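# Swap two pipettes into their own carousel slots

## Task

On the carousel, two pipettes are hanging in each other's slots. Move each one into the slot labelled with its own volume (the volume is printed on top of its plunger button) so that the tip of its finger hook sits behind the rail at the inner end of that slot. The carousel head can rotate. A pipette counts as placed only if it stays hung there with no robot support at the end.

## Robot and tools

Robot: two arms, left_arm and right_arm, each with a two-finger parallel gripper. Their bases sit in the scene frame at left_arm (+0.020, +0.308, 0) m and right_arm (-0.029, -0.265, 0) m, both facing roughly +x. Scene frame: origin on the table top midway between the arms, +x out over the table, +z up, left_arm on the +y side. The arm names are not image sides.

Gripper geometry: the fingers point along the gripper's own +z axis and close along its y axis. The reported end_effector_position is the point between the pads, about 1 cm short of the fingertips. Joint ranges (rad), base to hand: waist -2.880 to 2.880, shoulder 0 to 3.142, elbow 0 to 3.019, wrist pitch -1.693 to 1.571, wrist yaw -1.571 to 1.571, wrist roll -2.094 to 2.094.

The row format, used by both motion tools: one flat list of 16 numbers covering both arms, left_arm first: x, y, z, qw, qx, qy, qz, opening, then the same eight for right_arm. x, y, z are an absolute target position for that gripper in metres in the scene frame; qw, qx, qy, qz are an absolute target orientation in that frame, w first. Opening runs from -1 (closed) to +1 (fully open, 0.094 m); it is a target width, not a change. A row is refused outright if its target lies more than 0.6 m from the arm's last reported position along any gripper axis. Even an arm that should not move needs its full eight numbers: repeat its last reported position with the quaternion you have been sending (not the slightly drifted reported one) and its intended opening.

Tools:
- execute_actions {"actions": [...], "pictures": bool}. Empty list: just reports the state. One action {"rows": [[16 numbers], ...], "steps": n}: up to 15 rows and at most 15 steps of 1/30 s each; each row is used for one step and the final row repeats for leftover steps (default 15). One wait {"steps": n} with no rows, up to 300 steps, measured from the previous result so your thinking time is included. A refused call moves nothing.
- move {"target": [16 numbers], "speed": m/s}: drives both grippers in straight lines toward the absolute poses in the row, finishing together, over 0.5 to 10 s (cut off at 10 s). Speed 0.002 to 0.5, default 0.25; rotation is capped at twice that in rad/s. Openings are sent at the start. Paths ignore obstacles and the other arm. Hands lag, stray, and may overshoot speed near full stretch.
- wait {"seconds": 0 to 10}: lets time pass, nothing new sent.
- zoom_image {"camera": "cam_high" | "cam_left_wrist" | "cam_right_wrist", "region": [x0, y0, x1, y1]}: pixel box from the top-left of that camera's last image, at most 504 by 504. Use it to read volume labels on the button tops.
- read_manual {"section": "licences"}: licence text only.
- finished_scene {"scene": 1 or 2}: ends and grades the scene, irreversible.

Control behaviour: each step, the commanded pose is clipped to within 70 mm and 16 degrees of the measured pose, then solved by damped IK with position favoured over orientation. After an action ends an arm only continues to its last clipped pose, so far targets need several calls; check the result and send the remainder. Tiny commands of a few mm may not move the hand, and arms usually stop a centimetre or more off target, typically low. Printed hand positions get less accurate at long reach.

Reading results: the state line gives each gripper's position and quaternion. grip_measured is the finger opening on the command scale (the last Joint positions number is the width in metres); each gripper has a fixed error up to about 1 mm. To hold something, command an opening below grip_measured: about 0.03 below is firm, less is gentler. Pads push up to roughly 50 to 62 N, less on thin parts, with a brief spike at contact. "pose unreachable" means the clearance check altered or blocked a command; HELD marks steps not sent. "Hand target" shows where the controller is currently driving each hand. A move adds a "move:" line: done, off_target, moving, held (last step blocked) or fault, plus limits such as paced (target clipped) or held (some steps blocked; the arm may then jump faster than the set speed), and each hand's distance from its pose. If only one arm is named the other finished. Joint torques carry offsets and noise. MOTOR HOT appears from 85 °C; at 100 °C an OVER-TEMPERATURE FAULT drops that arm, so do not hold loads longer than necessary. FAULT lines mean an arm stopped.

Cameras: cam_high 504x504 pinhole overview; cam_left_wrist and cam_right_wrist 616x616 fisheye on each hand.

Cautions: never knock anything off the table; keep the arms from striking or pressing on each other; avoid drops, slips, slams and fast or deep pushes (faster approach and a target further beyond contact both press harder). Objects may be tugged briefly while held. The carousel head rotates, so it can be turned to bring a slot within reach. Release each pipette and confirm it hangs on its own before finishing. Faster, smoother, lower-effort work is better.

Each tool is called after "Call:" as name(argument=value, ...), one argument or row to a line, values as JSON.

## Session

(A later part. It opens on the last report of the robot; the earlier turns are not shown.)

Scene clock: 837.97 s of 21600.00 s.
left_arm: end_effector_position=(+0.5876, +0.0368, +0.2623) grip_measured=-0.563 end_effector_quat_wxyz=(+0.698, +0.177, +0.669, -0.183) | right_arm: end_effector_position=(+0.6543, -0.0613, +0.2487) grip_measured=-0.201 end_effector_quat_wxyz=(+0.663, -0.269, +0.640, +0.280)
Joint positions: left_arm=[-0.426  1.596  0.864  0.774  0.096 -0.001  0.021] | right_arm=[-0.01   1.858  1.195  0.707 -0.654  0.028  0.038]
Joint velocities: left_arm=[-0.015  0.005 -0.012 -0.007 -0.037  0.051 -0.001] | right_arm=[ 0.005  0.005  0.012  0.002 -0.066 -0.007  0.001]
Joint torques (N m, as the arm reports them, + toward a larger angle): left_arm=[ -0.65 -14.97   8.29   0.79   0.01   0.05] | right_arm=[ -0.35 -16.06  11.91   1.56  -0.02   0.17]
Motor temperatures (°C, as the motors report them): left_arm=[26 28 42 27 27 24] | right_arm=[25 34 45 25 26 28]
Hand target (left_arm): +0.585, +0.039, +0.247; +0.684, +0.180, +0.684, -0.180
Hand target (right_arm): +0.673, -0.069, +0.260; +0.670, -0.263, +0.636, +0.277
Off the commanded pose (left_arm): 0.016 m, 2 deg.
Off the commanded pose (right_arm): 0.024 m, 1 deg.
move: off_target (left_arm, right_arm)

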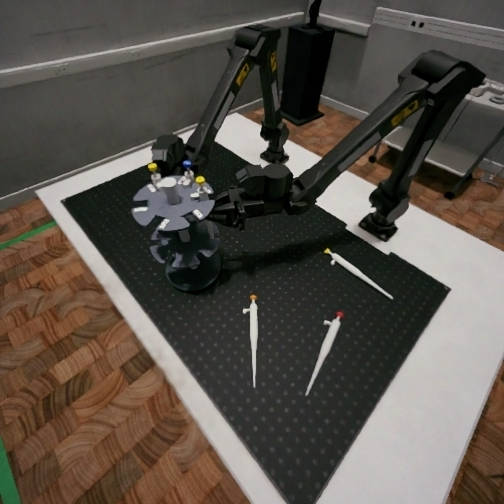

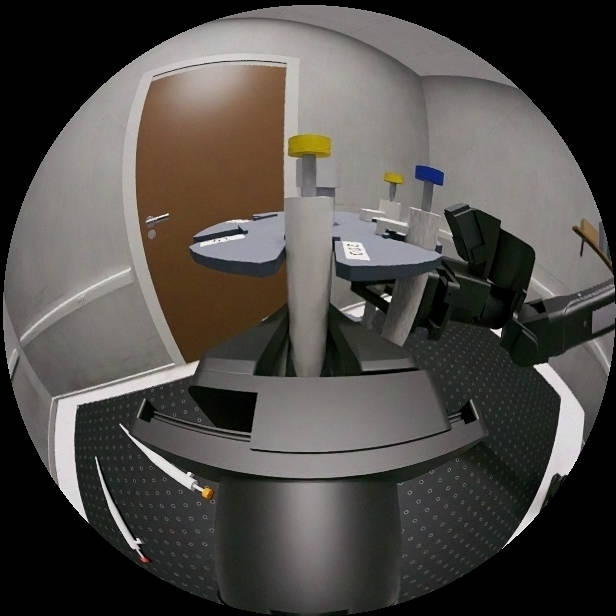

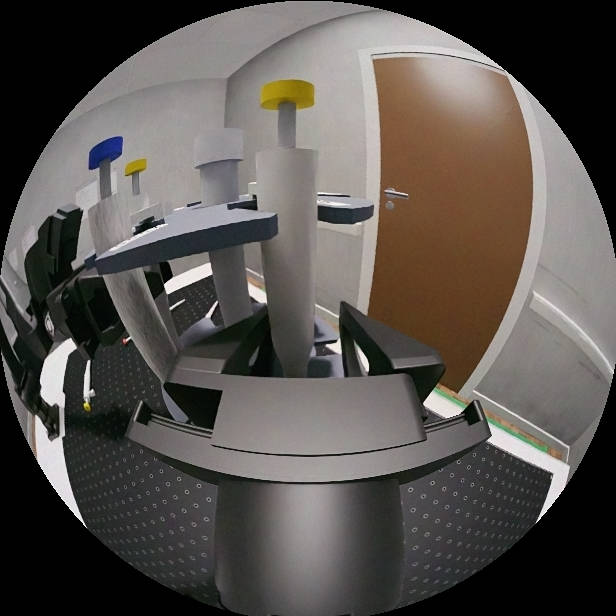

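Call:
move(
  target=[0.582,0.040,0.240,0.676,0.182,0.692,-0.178,-0.60,0.675,-0.068,0.26,0.6702,-0.2634,0.6360,0.2776,-0.2],
  speed=0.02,
)

Call:
zoom_image(
  camera="cam_high",
  region=[120, 150, 260, 240],
)

Scene clock: 842.43 s of 21600.00 s.
left_arm: end_effector_position=(+0.5852, +0.0379, +0.2612) grip_measured=-0.563 end_effector_quat_wxyz=(+0.695, +0.178, +0.673, -0.182) | right_arm: end_effector_position=(+0.6543, -0.0613, +0.2487) grip_measured=-0.201 end_effector_quat_wxyz=(+0.663, -0.269, +0.640, +0.280)
Joint positions: left_arm=[-0.426  1.587  0.858  0.76   0.096 -0.001  0.021] | right_arm=[-0.01   1.858  1.195  0.707 -0.654  0.028  0.038]
Joint velocities: left_arm=[ 0.015 -0.005 -0.007  0.002 -0.081 -0.051 -0.   ] | right_arm=[-0.005 -0.005 -0.002  0.012  0.007 -0.007 -0.   ]
Joint torques (N m, as the arm reports them, + toward a larger angle): left_arm=[ -0.58 -14.53   7.93   0.62   0.     0.06] | right_arm=[ -0.3  -15.73  11.9    1.54  -0.05   0.14]
Motor temperatures (°C, as the motors report them): left_arm=[26 28 41 27 27 24] | right_arm=[25 34 45 25 26 28]
Hand target (left_arm): +0.582, +0.040, +0.240; +0.676, +0.182, +0.692, -0.178
Hand target (right_arm): +0.673, -0.069, +0.260; +0.670, -0.263, +0.636, +0.277
Off the commanded pose (left_arm): 0.022 m, 3 deg.
Off the commanded pose (right_arm): 0.024 m, 1 deg.
move: off_target (left_arm, right_arm)

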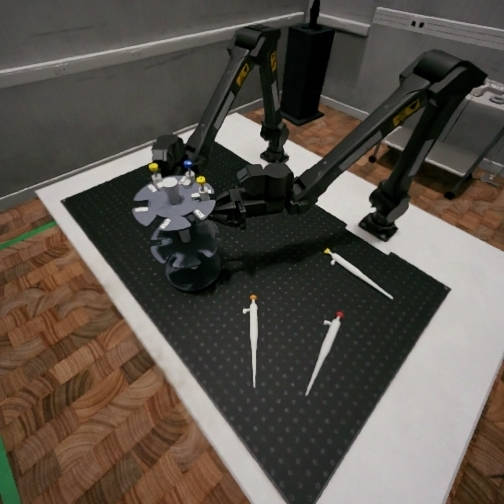

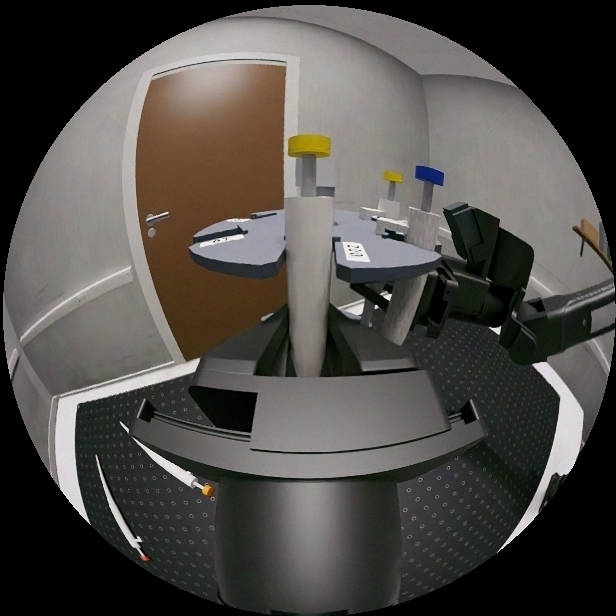

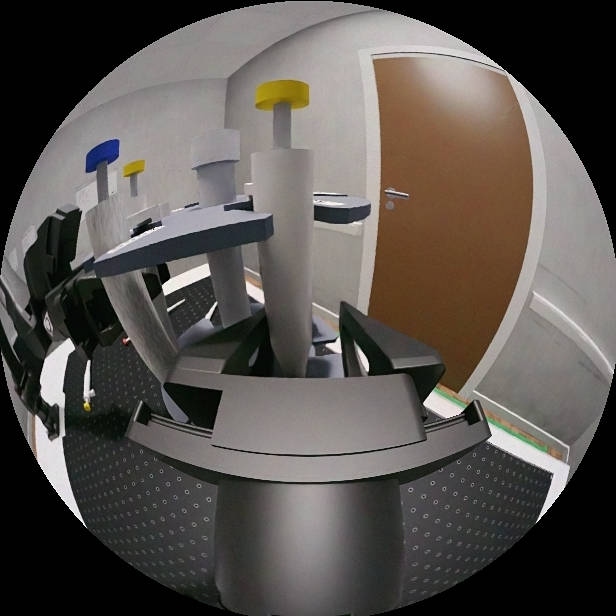

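Region (120, 150, 260, 240) of cam_high's 504x504 image, scaled by 3.600, with more detail than that image has; it fills the top 324 rows of this view, and the rest is white.

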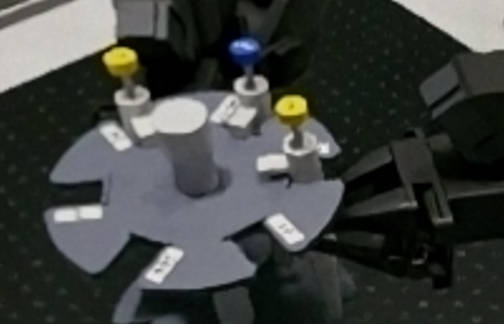

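Call:
move(
  target=[0.584,0.039,0.255,0.690,0.179,0.678,-0.181,-0.40,0.675,-0.068,0.26,0.6702,-0.2634,0.6360,0.2776,-0.2],
  speed=0.02,
)

Call:
zoom_image(
  camera="cam_high",
  region=[120, 150, 260, 240],
)

Scene clock: 845.97 s of 21600.00 s.
left_arm: end_effector_position=(+0.5851, +0.0378, +0.2614) grip_measured=-0.402 end_effector_quat_wxyz=(+0.695, +0.178, +0.673, -0.182) | right_arm: end_effector_position=(+0.6543, -0.0612, +0.2487) grip_measured=-0.201 end_effector_quat_wxyz=(+0.663, -0.269, +0.640, +0.280)
Joint positions: left_arm=[-0.426  1.586  0.858  0.76   0.097 -0.001  0.028] | right_arm=[-0.01   1.858  1.195  0.707 -0.654  0.028  0.038]
Joint velocities: left_arm=[ 0.005 -0.015  0.002  0.007  0.022  0.022  0.   ] | right_arm=[-0.015 -0.005 -0.012 -0.027  0.066 -0.037 -0.   ]
Joint torques (N m, as the arm reports them, + toward a larger angle): left_arm=[ -0.7  -15.19   8.96   1.51  -0.06   0.04] | right_arm=[ -0.62 -15.71  11.9    1.53  -0.02   0.17]
Motor temperatures (°C, as the motors report them): left_arm=[26 28 40 27 27 24] | right_arm=[25 34 45 25 26 28]
Hand target (left_arm): +0.584, +0.039, +0.255; +0.690, +0.179, +0.678, -0.181
Hand target (right_arm): +0.673, -0.069, +0.260; +0.670, -0.263, +0.636, +0.277
Off the commanded pose (left_arm): 0.007 m, 1 deg.
Off the commanded pose (right_arm): 0.025 m, 1 deg.
move: off_target (right_arm)

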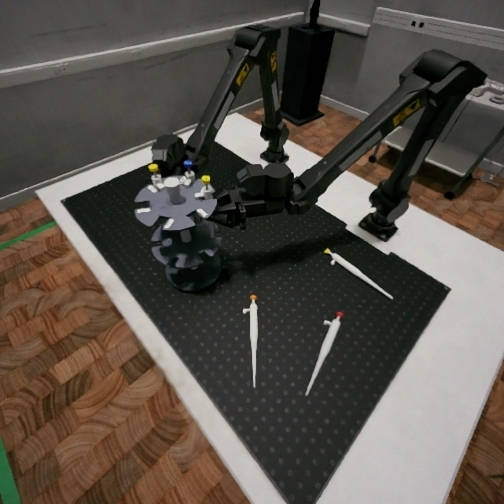

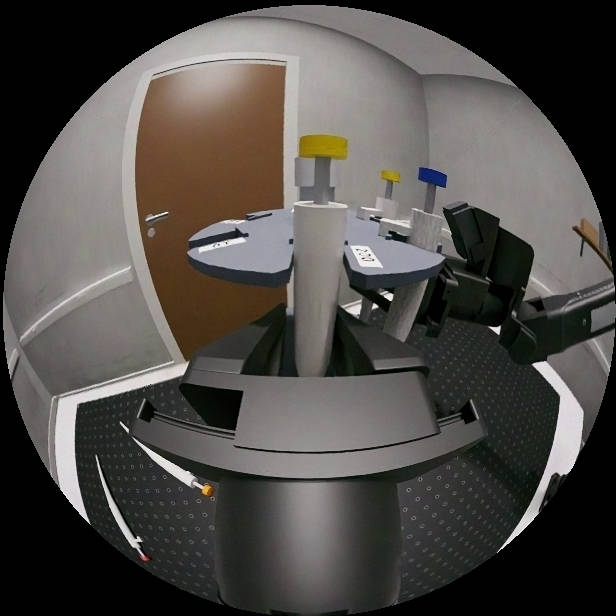

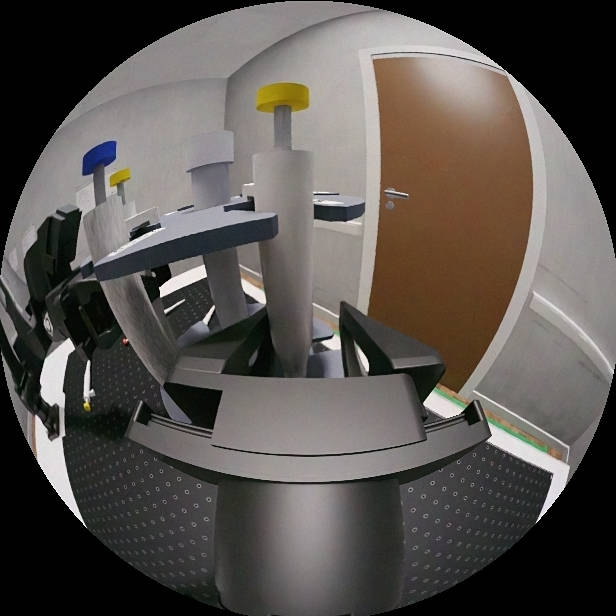

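Region (120, 150, 260, 240) of cam_high's 504x504 image, scaled by 3.600, with more detail than that image has; it fills the top 324 rows of this view, and the rest is white.

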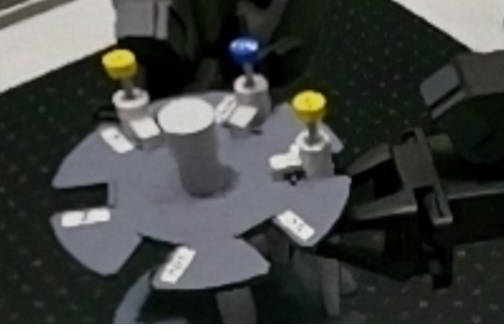

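Call:
move(
  target=[0.51,0.081,0.275,0.690,0.179,0.678,-0.181,-0.30,0.675,-0.068,0.26,0.6702,-0.2634,0.6360,0.2776,-0.2],
  speed=0.05,
)

Call:
zoom_image(
  camera="cam_high",
  region=[120, 150, 260, 240],
)

Scene clock: 852.07 s of 21600.00 s.
left_arm: end_effector_position=(+0.5128, +0.0764, +0.2841) grip_measured=-0.302 end_effector_quat_wxyz=(+0.698, +0.179, +0.668, -0.184) | right_arm: end_effector_position=(+0.6543, -0.0612, +0.2487) grip_measured=-0.201 end_effector_quat_wxyz=(+0.663, -0.269, +0.640, +0.280)
Joint positions: left_arm=[-0.408  1.344  0.661  0.727  0.119 -0.001  0.033] | right_arm=[-0.01   1.858  1.195  0.707 -0.654  0.028  0.038]
Joint velocities: left_arm=[-0.015  0.005 -0.002 -0.007 -0.007  0.022 -0.   ] | right_arm=[-0.005 -0.015  0.002  0.002 -0.095 -0.037  0.   ]
Joint torques (N m, as the arm reports them, + toward a larger angle): left_arm=[ -0.19 -11.98   8.67   1.11   0.08   0.06] | right_arm=[ -0.13 -15.71  11.78   1.57  -0.02   0.14]
Motor temperatures (°C, as the motors report them): left_arm=[26 28 40 27 27 24] | right_arm=[25 34 46 25 26 28]
Hand target (left_arm): +0.511, +0.082, +0.275; +0.690, +0.179, +0.678, -0.181
Hand target (right_arm): +0.673, -0.069, +0.260; +0.670, -0.263, +0.636, +0.277
Off the commanded pose (left_arm): 0.011 m, 2 deg.
Off the commanded pose (right_arm): 0.025 m, 1 deg.
After step 90, 1.00 s passed at rest.
move: off_target (left_arm, right_arm)

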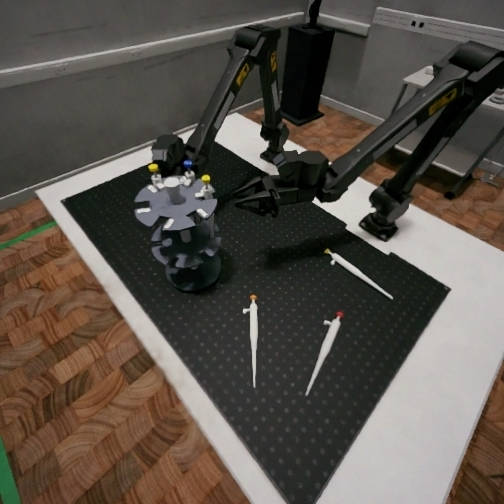

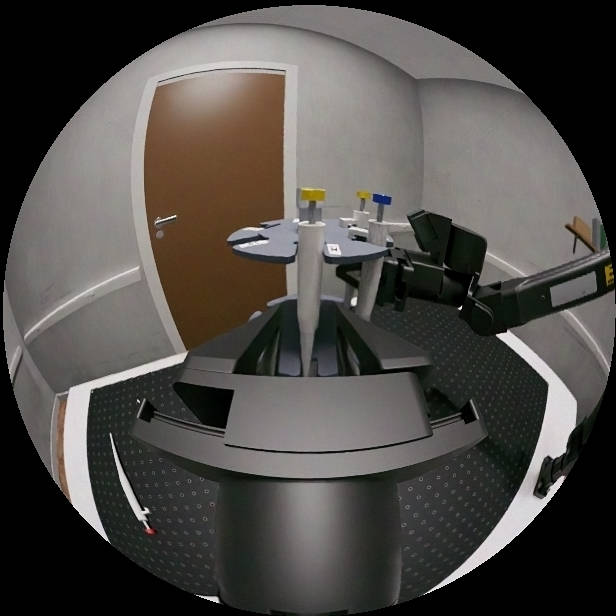

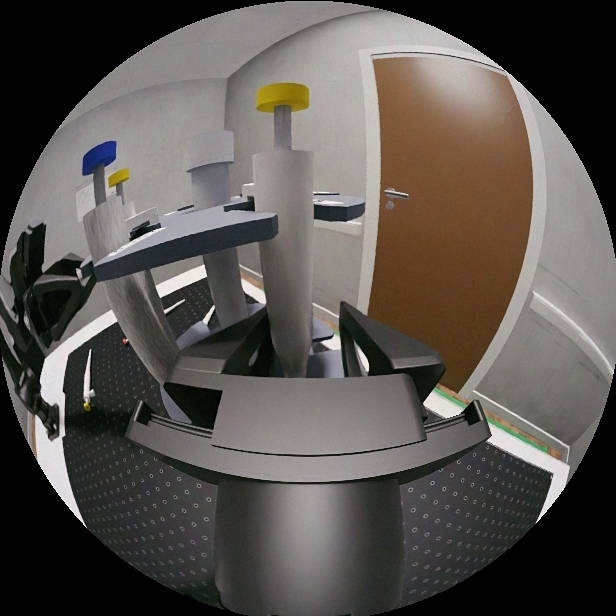

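Region (120, 150, 260, 240) of cam_high's 504x504 image, scaled by 3.600, with more detail than that image has; it fills the top 324 rows of this view, and the rest is white.

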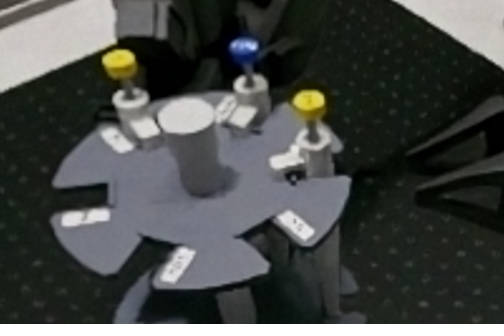

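Call:
zoom_image(
  camera="cam_high",
  region=[170, 165, 230, 215],
)

Call:
zoom_image(
  camera="cam_right_wrist",
  region=[60, 130, 260, 290],
)

Region (170, 165, 230, 215) of cam_high's 504x504 image, scaled by 8.400, with more detail than that image has.

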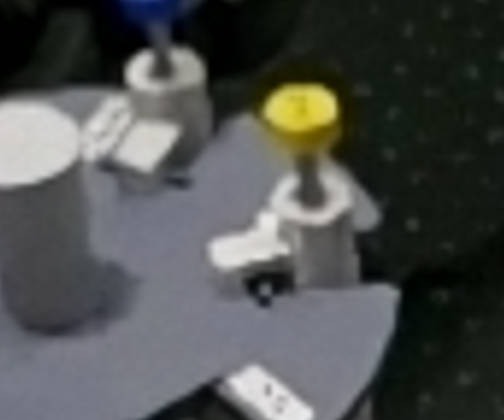

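Region (60, 130, 260, 290) of cam_right_wrist's 616x616 image, scaled by 2.520, with more detail than that image has; it fills the top 403 rows of this view, and the rest is white.

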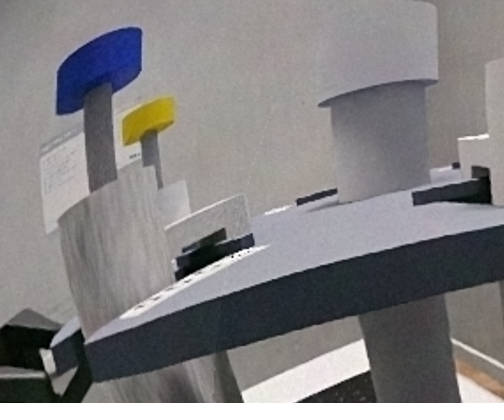

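Call:
move(
  target=[0.55,0.15,0.35,0.561,0.4305,0.561,-0.4305,-0.30,0.675,-0.068,0.26,0.6702,-0.2634,0.6360,0.2776,-0.2],
  speed=0.15,
)

Scene clock: 871.43 s of 21600.00 s.
left_arm: end_effector_position=(+0.5369, +0.1453, +0.3364) grip_measured=-0.302 end_effector_quat_wxyz=(+0.556, +0.427, +0.565, -0.436) | right_arm: end_effector_position=(+0.6543, -0.0612, +0.2487) grip_measured=-0.201 end_effector_quat_wxyz=(+0.663, -0.269, +0.640, +0.280)
Joint positions: left_arm=[ 0.001  1.49   1.013  0.464  1.32  -0.006  0.033] | right_arm=[-0.01   1.858  1.195  0.707 -0.654  0.028  0.038]
Joint velocities: left_arm=[-0.015 -0.015  0.002 -0.022 -0.066 -0.051  0.001] | right_arm=[-0.005 -0.024  0.012  0.012 -0.081 -0.051 -0.   ]
Joint torques (N m, as the arm reports them, + toward a larger angle): left_arm=[ -0.92 -12.69  15.78   0.64   0.09   0.07] | right_arm=[  0.21 -15.69  11.89   1.57  -0.04   0.14]
Motor temperatures (°C, as the motors report them): left_arm=[26 28 40 27 27 24] | right_arm=[25 34 46 25 26 28]
Hand target (left_arm): +0.551, +0.148, +0.349; +0.562, +0.431, +0.560, -0.430
Hand target (right_arm): +0.673, -0.069, +0.260; +0.670, -0.263, +0.636, +0.277
Off the commanded pose (left_arm): 0.019 m, 1 deg.
Off the commanded pose (right_arm): 0.025 m, 1 deg.
After step 90, 13.40 s passed at rest.
move: off_target (left_arm, right_arm)

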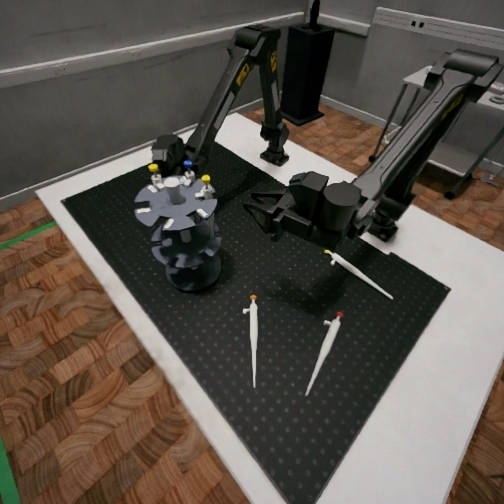

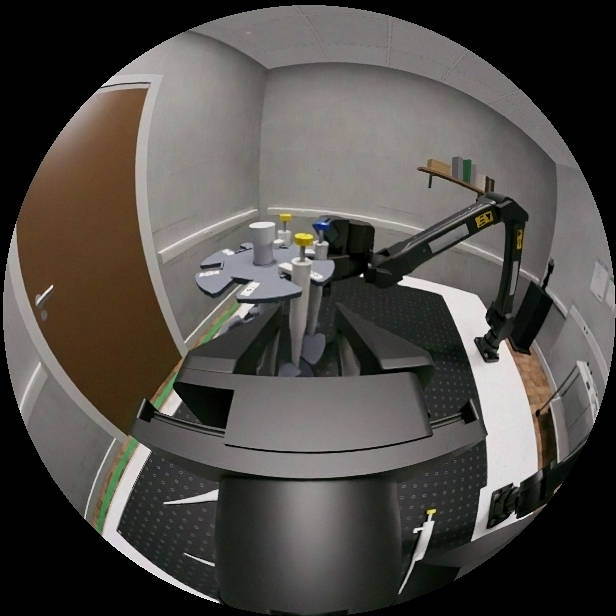

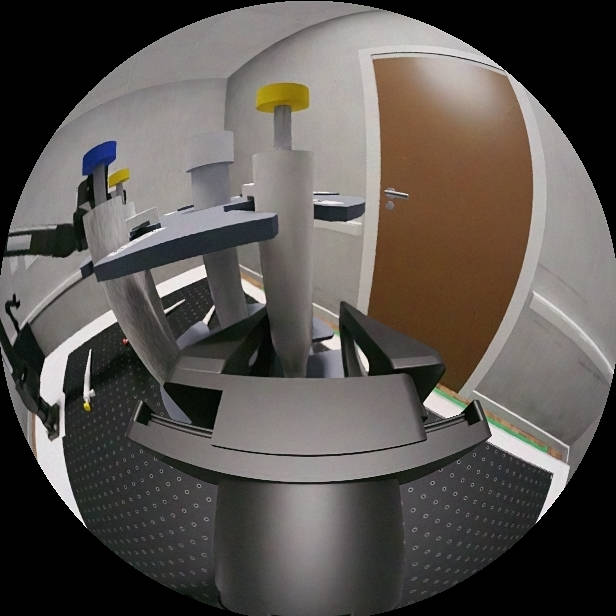

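Call:
zoom_image(
  camera="cam_left_wrist",
  region=[240, 210, 340, 310],
)

Region (240, 210, 340, 310) of cam_left_wrist's 616x616 image, scaled by 5.040, with more detail than that image has.

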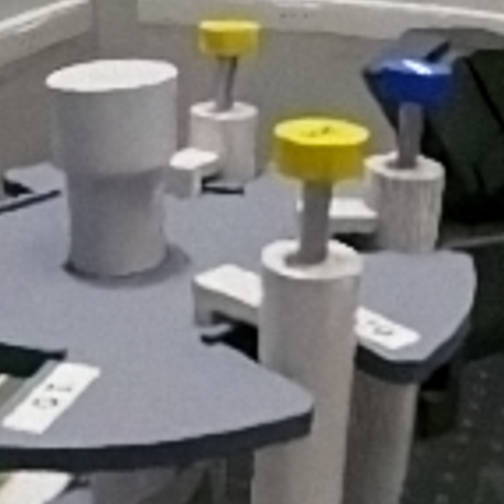

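Call:
move(
  target=[0.70,0.30,0.14,0,-0.3746,0.9272,0,-0.2,0.610,-0.018,0.262,0.6702,-0.2634,0.6360,0.2776,-0.2],
  speed=0.1,
)

Scene clock: 909.37 s of 21600.00 s.
left_arm: end_effector_position=(+0.6580, +0.2792, +0.1648) grip_measured=-0.202 end_effector_quat_wxyz=(+0.112, -0.240, +0.960, -0.088) | right_arm: end_effector_position=(+0.6273, -0.0351, +0.2348) grip_measured=-0.201 end_effector_quat_wxyz=(+0.653, -0.257, +0.657, +0.275)
Joint positions: left_arm=[-0.021  1.871  1.684 -1.12   0.111 -0.519  0.038] | right_arm=[ 0.051  1.816  1.111  0.71  -0.568  0.028  0.038]
Joint velocities: left_arm=[-0.005 -0.015 -0.022  0.007 -0.007 -0.022  0.   ] | right_arm=[ 0.005  0.005  0.012 -0.027  0.022  0.007 -0.   ]
Joint torques (N m, as the arm reports them, + toward a larger angle): left_arm=[ -1.51 -19.89  16.51  -0.05  -0.1   -0.06] | right_arm=[  1.8  -19.86   6.6    3.87   0.07   0.07]
Motor temperatures (°C, as the motors report them): left_arm=[26 29 45 26 27 24] | right_arm=[25 35 45 25 26 28]
Hand target (left_arm): +0.673, +0.274, +0.173; +0.120, -0.240, +0.959, -0.089
Hand target (right_arm): +0.618, -0.025, +0.259; +0.669, -0.264, +0.637, +0.278
Off the commanded pose (left_arm): 0.053 m, 23 deg.
Off the commanded pose (right_arm): 0.036 m, 3 deg.
After step 90, 24.63 s passed at rest.
move: off_target (left_arm, right_arm; path cut at 10 s)

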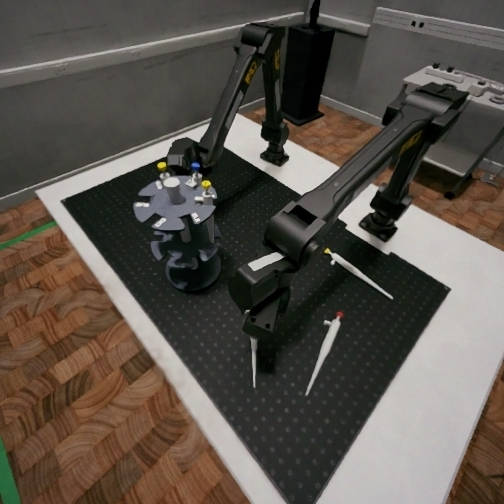

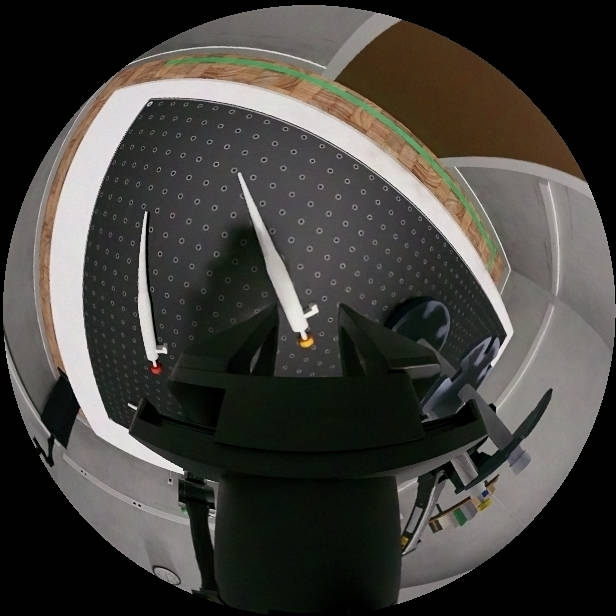

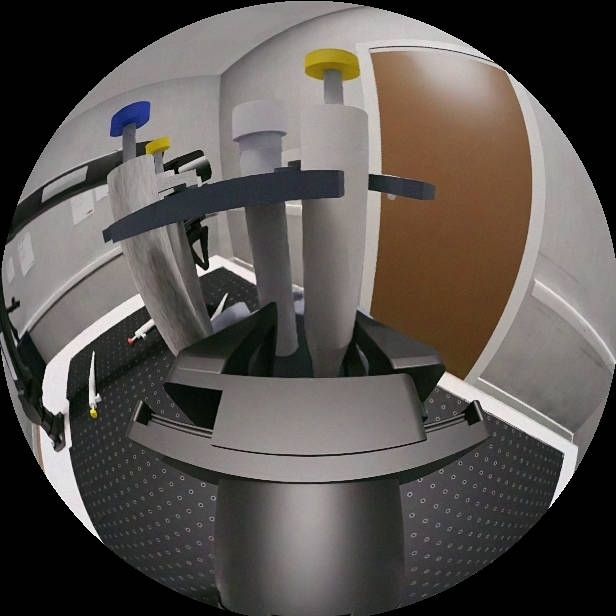

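Call:
move(
  target=[0.705,0.30,0.13,0,-0.3746,0.9272,0,-0.2,0.585,0.005,0.27,0.6702,-0.2634,0.6360,0.2776,-0.2],
  speed=0.06,
)

Scene clock: 919.77 s of 21600.00 s.
left_arm: end_effector_position=(+0.6926, +0.2971, +0.1287) grip_measured=-0.202 end_effector_quat_wxyz=(-0.006, -0.367, +0.930, +0.000) | right_arm: end_effector_position=(+0.5944, -0.0021, +0.2468) grip_measured=-0.201 end_effector_quat_wxyz=(+0.654, -0.258, +0.656, +0.276)
Joint positions: left_arm=[-0.021  2.179  2.107 -1.509  0.003 -0.766  0.038] | right_arm=[ 0.125  1.746  1.045  0.71  -0.494  0.028  0.038]
Joint velocities: left_arm=[-0.005 -0.015 -0.012 -0.007  0.007 -0.095  0.   ] | right_arm=[-0.015 -0.005  0.002  0.007 -0.022 -0.037 -0.001]
Joint torques (N m, as the arm reports them, + toward a larger angle): left_arm=[ -0.19 -24.34  16.17  -0.37  -0.22  -0.02] | right_arm=[  1.78 -19.07   6.71   3.79   0.12  -0.02]
Motor temperatures (°C, as the motors report them): left_arm=[26 29 45 26 27 24] | right_arm=[25 35 43 25 26 28]
Hand target (left_arm): +0.705, +0.299, +0.130; +0.001, -0.373, +0.928, -0.000
Hand target (right_arm): +0.585, +0.005, +0.269; +0.670, -0.263, +0.636, +0.278
Off the commanded pose (left_arm): 0.013 m, 1 deg.
Off the commanded pose (right_arm): 0.026 m, 3 deg.
After step 90, 3.77 s passed at rest.
move: off_target (left_arm, right_arm)

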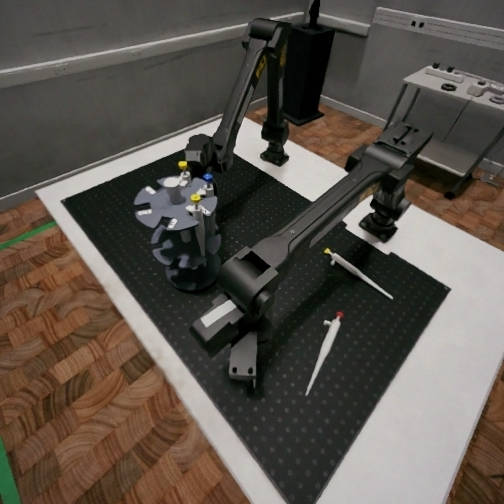

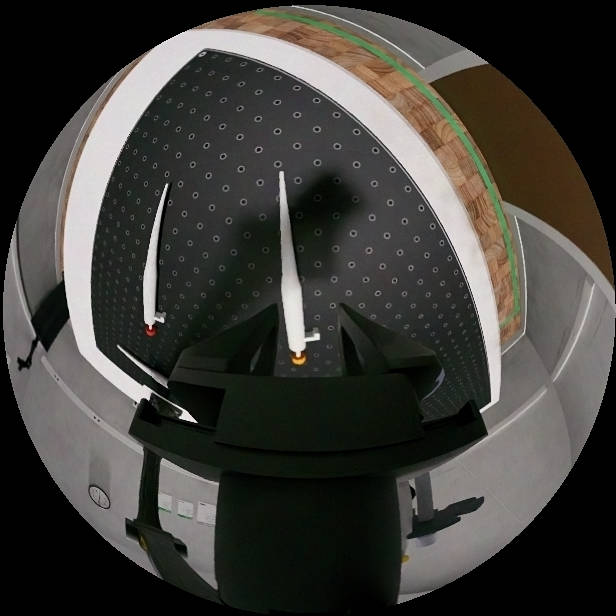

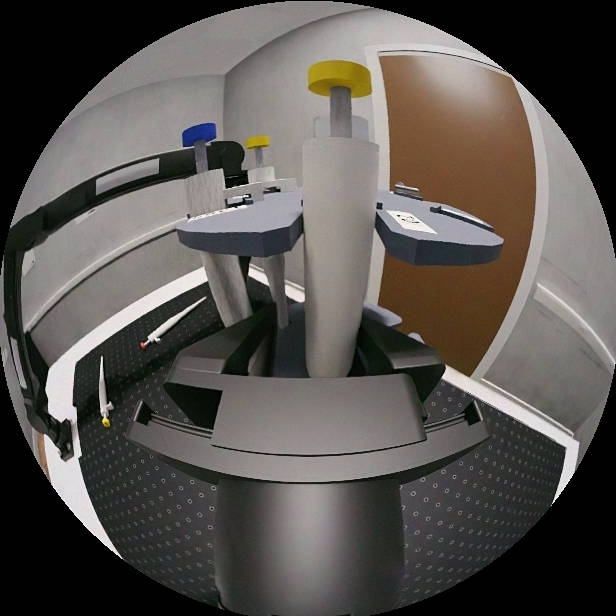

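Call:
move(
  target=[0.684,0.316,0.075,0,-0.3867,0.9222,0,-0.2,0.555,0.035,0.27,0.6702,-0.2634,0.6360,0.2776,-0.2],
  speed=0.05,
)

Scene clock: 932.53 s of 21600.00 s.
left_arm: end_effector_position=(+0.6847, +0.3102, +0.0747) grip_measured=-0.202 end_effector_quat_wxyz=(-0.005, -0.379, +0.925, +0.000) | right_arm: end_effector_position=(+0.5645, +0.0293, +0.2477) grip_measured=-0.201 end_effector_quat_wxyz=(+0.653, -0.258, +0.656, +0.276)
Joint positions: left_arm=[-0.002  2.178  1.962 -1.364  0.003 -0.773  0.038] | right_arm=[ 0.202  1.704  0.989  0.721 -0.418  0.028  0.038]
Joint velocities: left_arm=[-0.015 -0.005 -0.002 -0.002 -0.066 -0.007 -0.001] | right_arm=[-0.015  0.005  0.007 -0.002 -0.051  0.022 -0.001]
Joint torques (N m, as the arm reports them, + toward a larger angle): left_arm=[ -0.23 -28.66   8.85   0.63  -0.2   -0.04] | right_arm=[  1.94 -18.11   6.61   3.85   0.09  -0.06]
Motor temperatures (°C, as the motors report them): left_arm=[26 30 45 26 27 24] | right_arm=[25 35 42 26 26 28]
Hand target (left_arm): +0.684, +0.316, +0.075; -0.000, -0.387, +0.922, +0.000
Hand target (right_arm): +0.555, +0.035, +0.269; +0.670, -0.263, +0.636, +0.278
Off the commanded pose (left_arm): 0.006 m, 1 deg.
Off the commanded pose (right_arm): 0.025 m, 3 deg.
After step 90, 8.23 s passed at rest.
move: off_target (right_arm)

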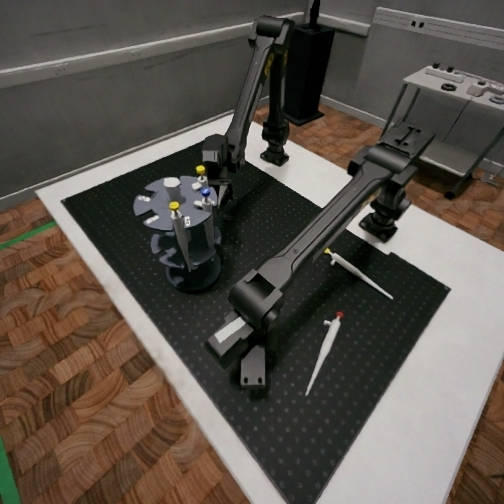

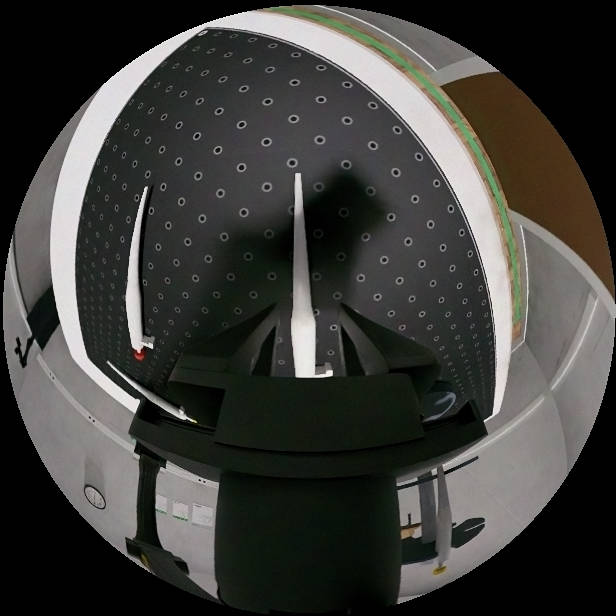

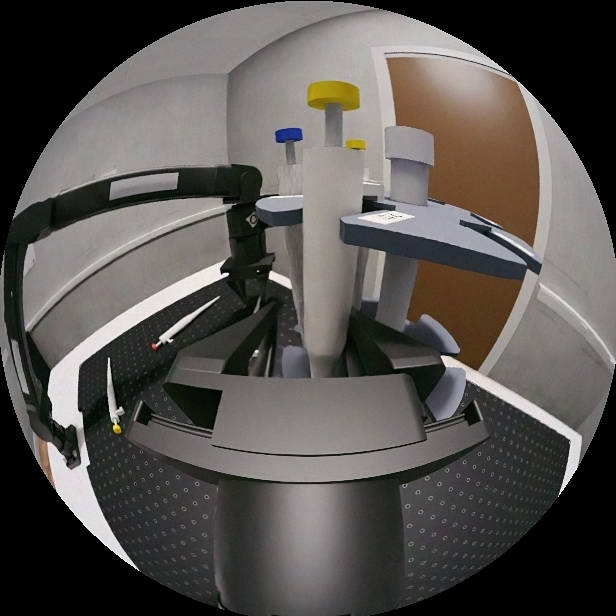

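Call:
move(
  target=[0.681,0.320,0.030,0,-0.3867,0.9222,0,-0.2,0.49,-0.055,0.265,0.6702,-0.2634,0.6360,0.2776,-0.1],
  speed=0.05,
)

Scene clock: 938.20 s of 21600.00 s.
left_arm: end_effector_position=(+0.6841, +0.3135, +0.0469) grip_measured=-0.202 end_effector_quat_wxyz=(+0.007, -0.381, +0.924, -0.005) | right_arm: end_effector_position=(+0.4922, -0.0469, +0.2486) grip_measured=-0.101 end_effector_quat_wxyz=(+0.655, -0.265, +0.650, +0.281)
Joint positions: left_arm=[ 0.003  2.178  1.886 -1.262  0.003 -0.773  0.038] | right_arm=[ 0.082  1.508  0.73   0.795 -0.556  0.028  0.042]
Joint velocities: left_arm=[-0.005  0.005 -0.007  0.012 -0.007 -0.051 -0.002] | right_arm=[-0.005 -0.015  0.002 -0.002 -0.007  0.051 -0.   ]
Joint torques (N m, as the arm reports them, + toward a larger angle): left_arm=[  0.09 -24.79   8.77   0.62  -0.2    0.01] | right_arm=[ -0.58 -13.3    6.26   3.66  -0.21   0.03]
Motor temperatures (°C, as the motors report them): left_arm=[26 31 43 26 27 24] | right_arm=[25 35 42 26 26 28]
Hand target (left_arm): +0.681, +0.320, +0.030; -0.000, -0.387, +0.922, +0.000
Hand target (right_arm): +0.489, -0.054, +0.263; +0.670, -0.264, +0.636, +0.277
Off the commanded pose (left_arm): 0.018 m, 1 deg.
Off the commanded pose (right_arm): 0.018 m, 2 deg.
After step 90, 0.07 s passed at rest.
move: off_target (left_arm, right_arm)

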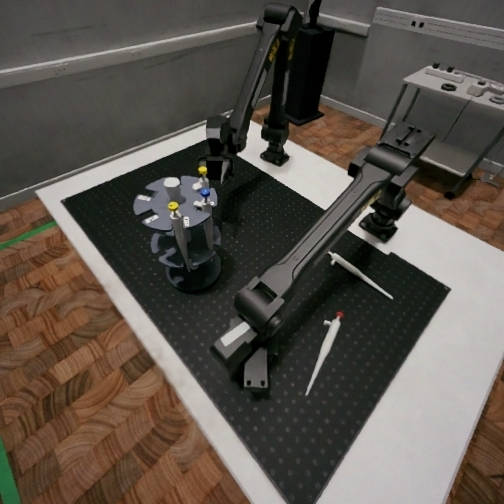

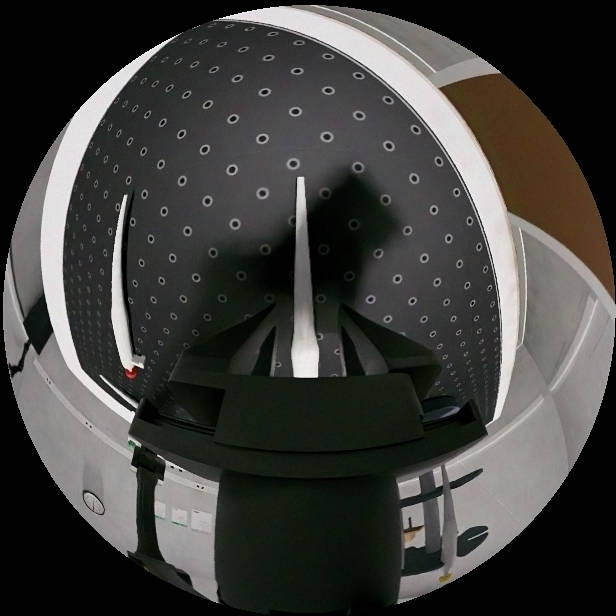

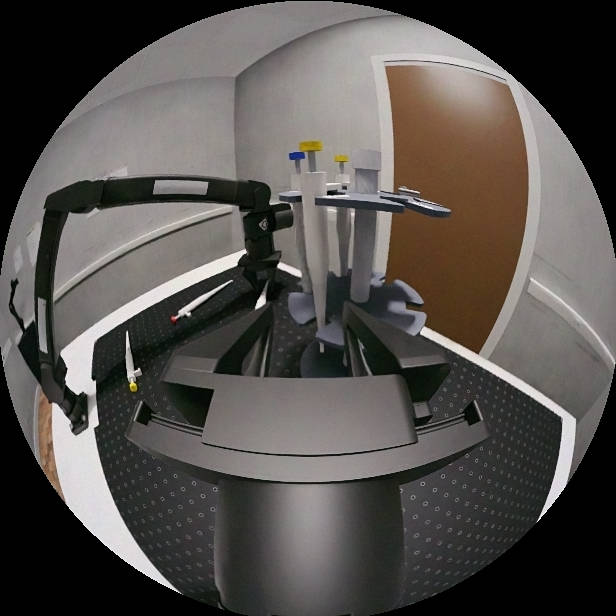

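Call:
move(
  target=[0.681,0.320,0.016,0,-0.3867,0.9222,0,-0.2,0.44,-0.12,0.265,0.6702,-0.2634,0.6360,0.2776,-0.1],
  speed=0.04,
)

Scene clock: 943.23 s of 21600.00 s.
left_arm: end_effector_position=(+0.6855, +0.3135, +0.0411) grip_measured=-0.202 end_effector_quat_wxyz=(+0.013, -0.381, +0.924, -0.007) | right_arm: end_effector_position=(+0.4428, -0.1131, +0.2524) grip_measured=-0.101 end_effector_quat_wxyz=(+0.657, -0.266, +0.647, +0.281)
Joint positions: left_arm=[ 0.003  2.178  1.87  -1.233  0.003 -0.773  0.038] | right_arm=[-0.068  1.354  0.576  0.805 -0.708  0.032  0.042]
Joint velocities: left_arm=[ 0.015 -0.005 -0.017  0.027 -0.037  0.007 -0.001] | right_arm=[ 0.005 -0.015  0.017  0.012 -0.007 -0.037  0.   ]
Joint torques (N m, as the arm reports them, + toward a larger angle): left_arm=[ -0.11 -23.87   8.75   0.77  -0.19   0.  ] | right_arm=[ -0.24 -10.68   6.33   3.68  -0.22   0.14]
Motor temperatures (°C, as the motors report them): left_arm=[26 31 42 26 27 24] | right_arm=[25 35 42 26 26 28]
Hand target (left_arm): +0.680, +0.320, +0.017; -0.000, -0.387, +0.922, -0.000
Hand target (right_arm): +0.439, -0.119, +0.264; +0.670, -0.264, +0.636, +0.277
Off the commanded pose (left_arm): 0.026 m, 2 deg.
Off the commanded pose (right_arm): 0.015 m, 2 deg.
move: off_target (left_arm, right_arm)

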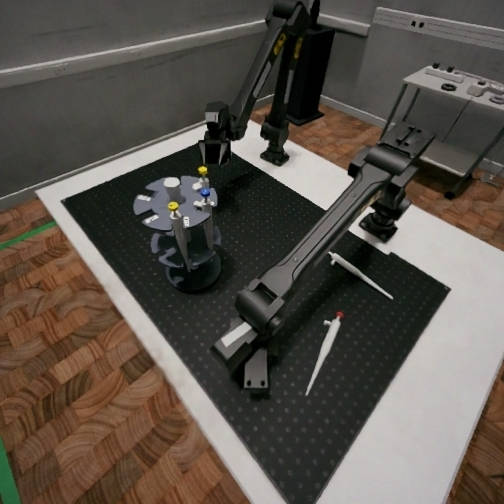

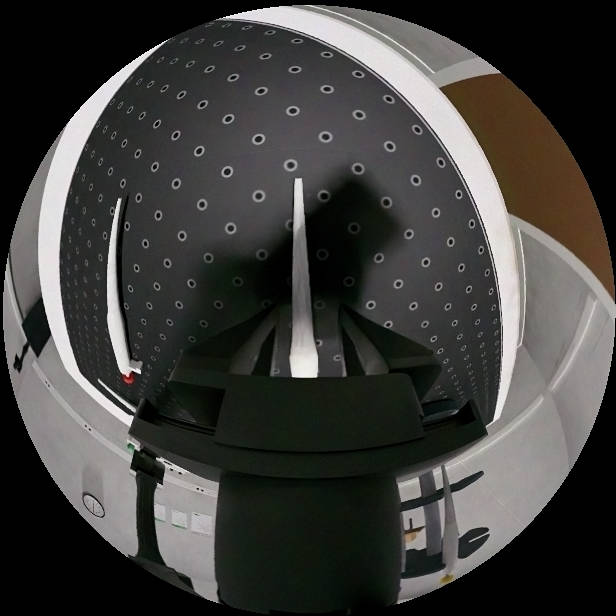

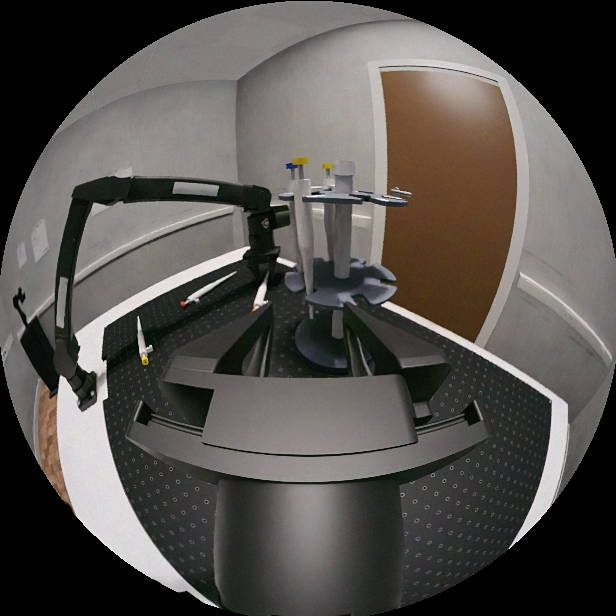

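Call:
move(
  target=[0.681,0.320,0.016,0,-0.3867,0.9222,0,-0.76,0.44,-0.12,0.265,0.6702,-0.2634,0.6360,0.2776,-0.1],
  speed=0.04,
)

Scene clock: 947.07 s of 21600.00 s.
left_arm: end_effector_position=(+0.6855, +0.3138, +0.0411) grip_measured=-0.758 end_effector_quat_wxyz=(+0.013, -0.382, +0.924, -0.007) | right_arm: end_effector_position=(+0.4427, -0.1129, +0.2524) grip_measured=-0.101 end_effector_quat_wxyz=(+0.657, -0.266, +0.647, +0.281)
Joint positions: left_arm=[ 0.003  2.178  1.87  -1.233  0.003 -0.773  0.011] | right_arm=[-0.068  1.354  0.576  0.805 -0.709  0.032  0.042]
Joint velocities: left_arm=[-0.005  0.005 -0.017  0.022  0.007  0.081  0.   ] | right_arm=[-0.005 -0.015 -0.007  0.022  0.037  0.007 -0.002]
Joint torques (N m, as the arm reports them, + toward a larger angle): left_arm=[  0.34 -22.82   8.6    0.61  -0.18   0.02] | right_arm=[ -0.32 -10.64   6.42   3.61  -0.2    0.13]
Motor temperatures (°C, as the motors report them): left_arm=[26 31 42 26 27 24] | right_arm=[25 34 41 26 26 28]
Hand target (left_arm): +0.680, +0.320, +0.016; -0.000, -0.387, +0.922, -0.000
Hand target (right_arm): +0.440, -0.120, +0.265; +0.670, -0.264, +0.636, +0.277
Off the commanded pose (left_arm): 0.026 m, 2 deg.
Off the commanded pose (right_arm): 0.015 m, 2 deg.
move: off_target (left_arm, right_arm)

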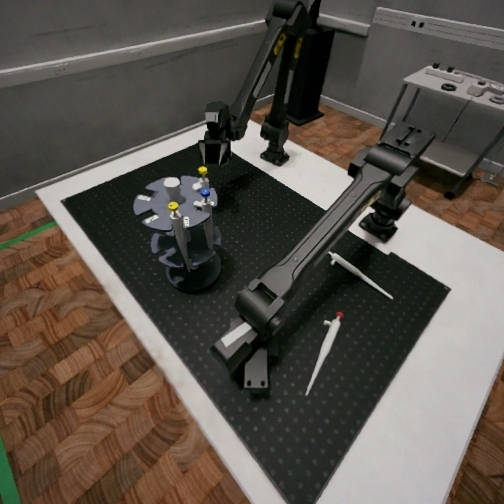

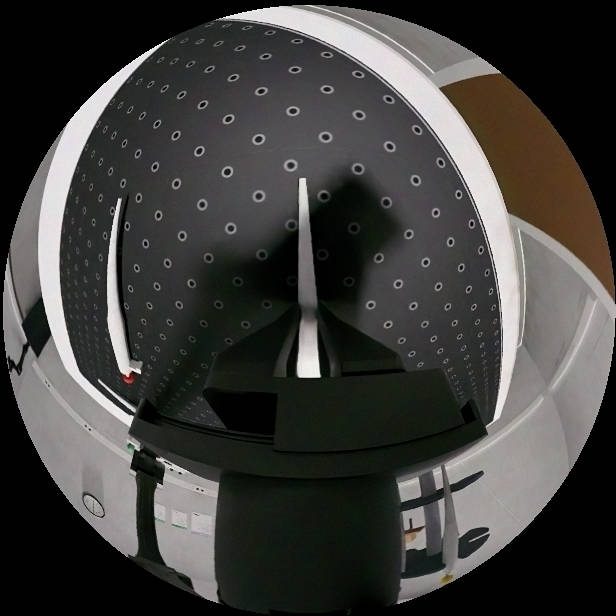

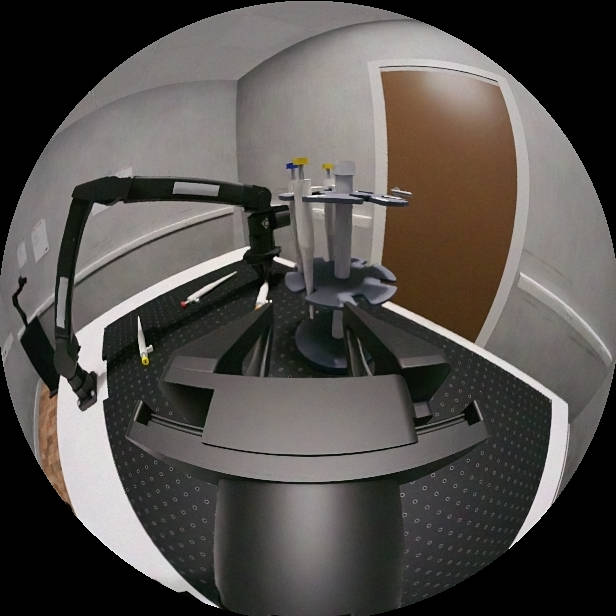

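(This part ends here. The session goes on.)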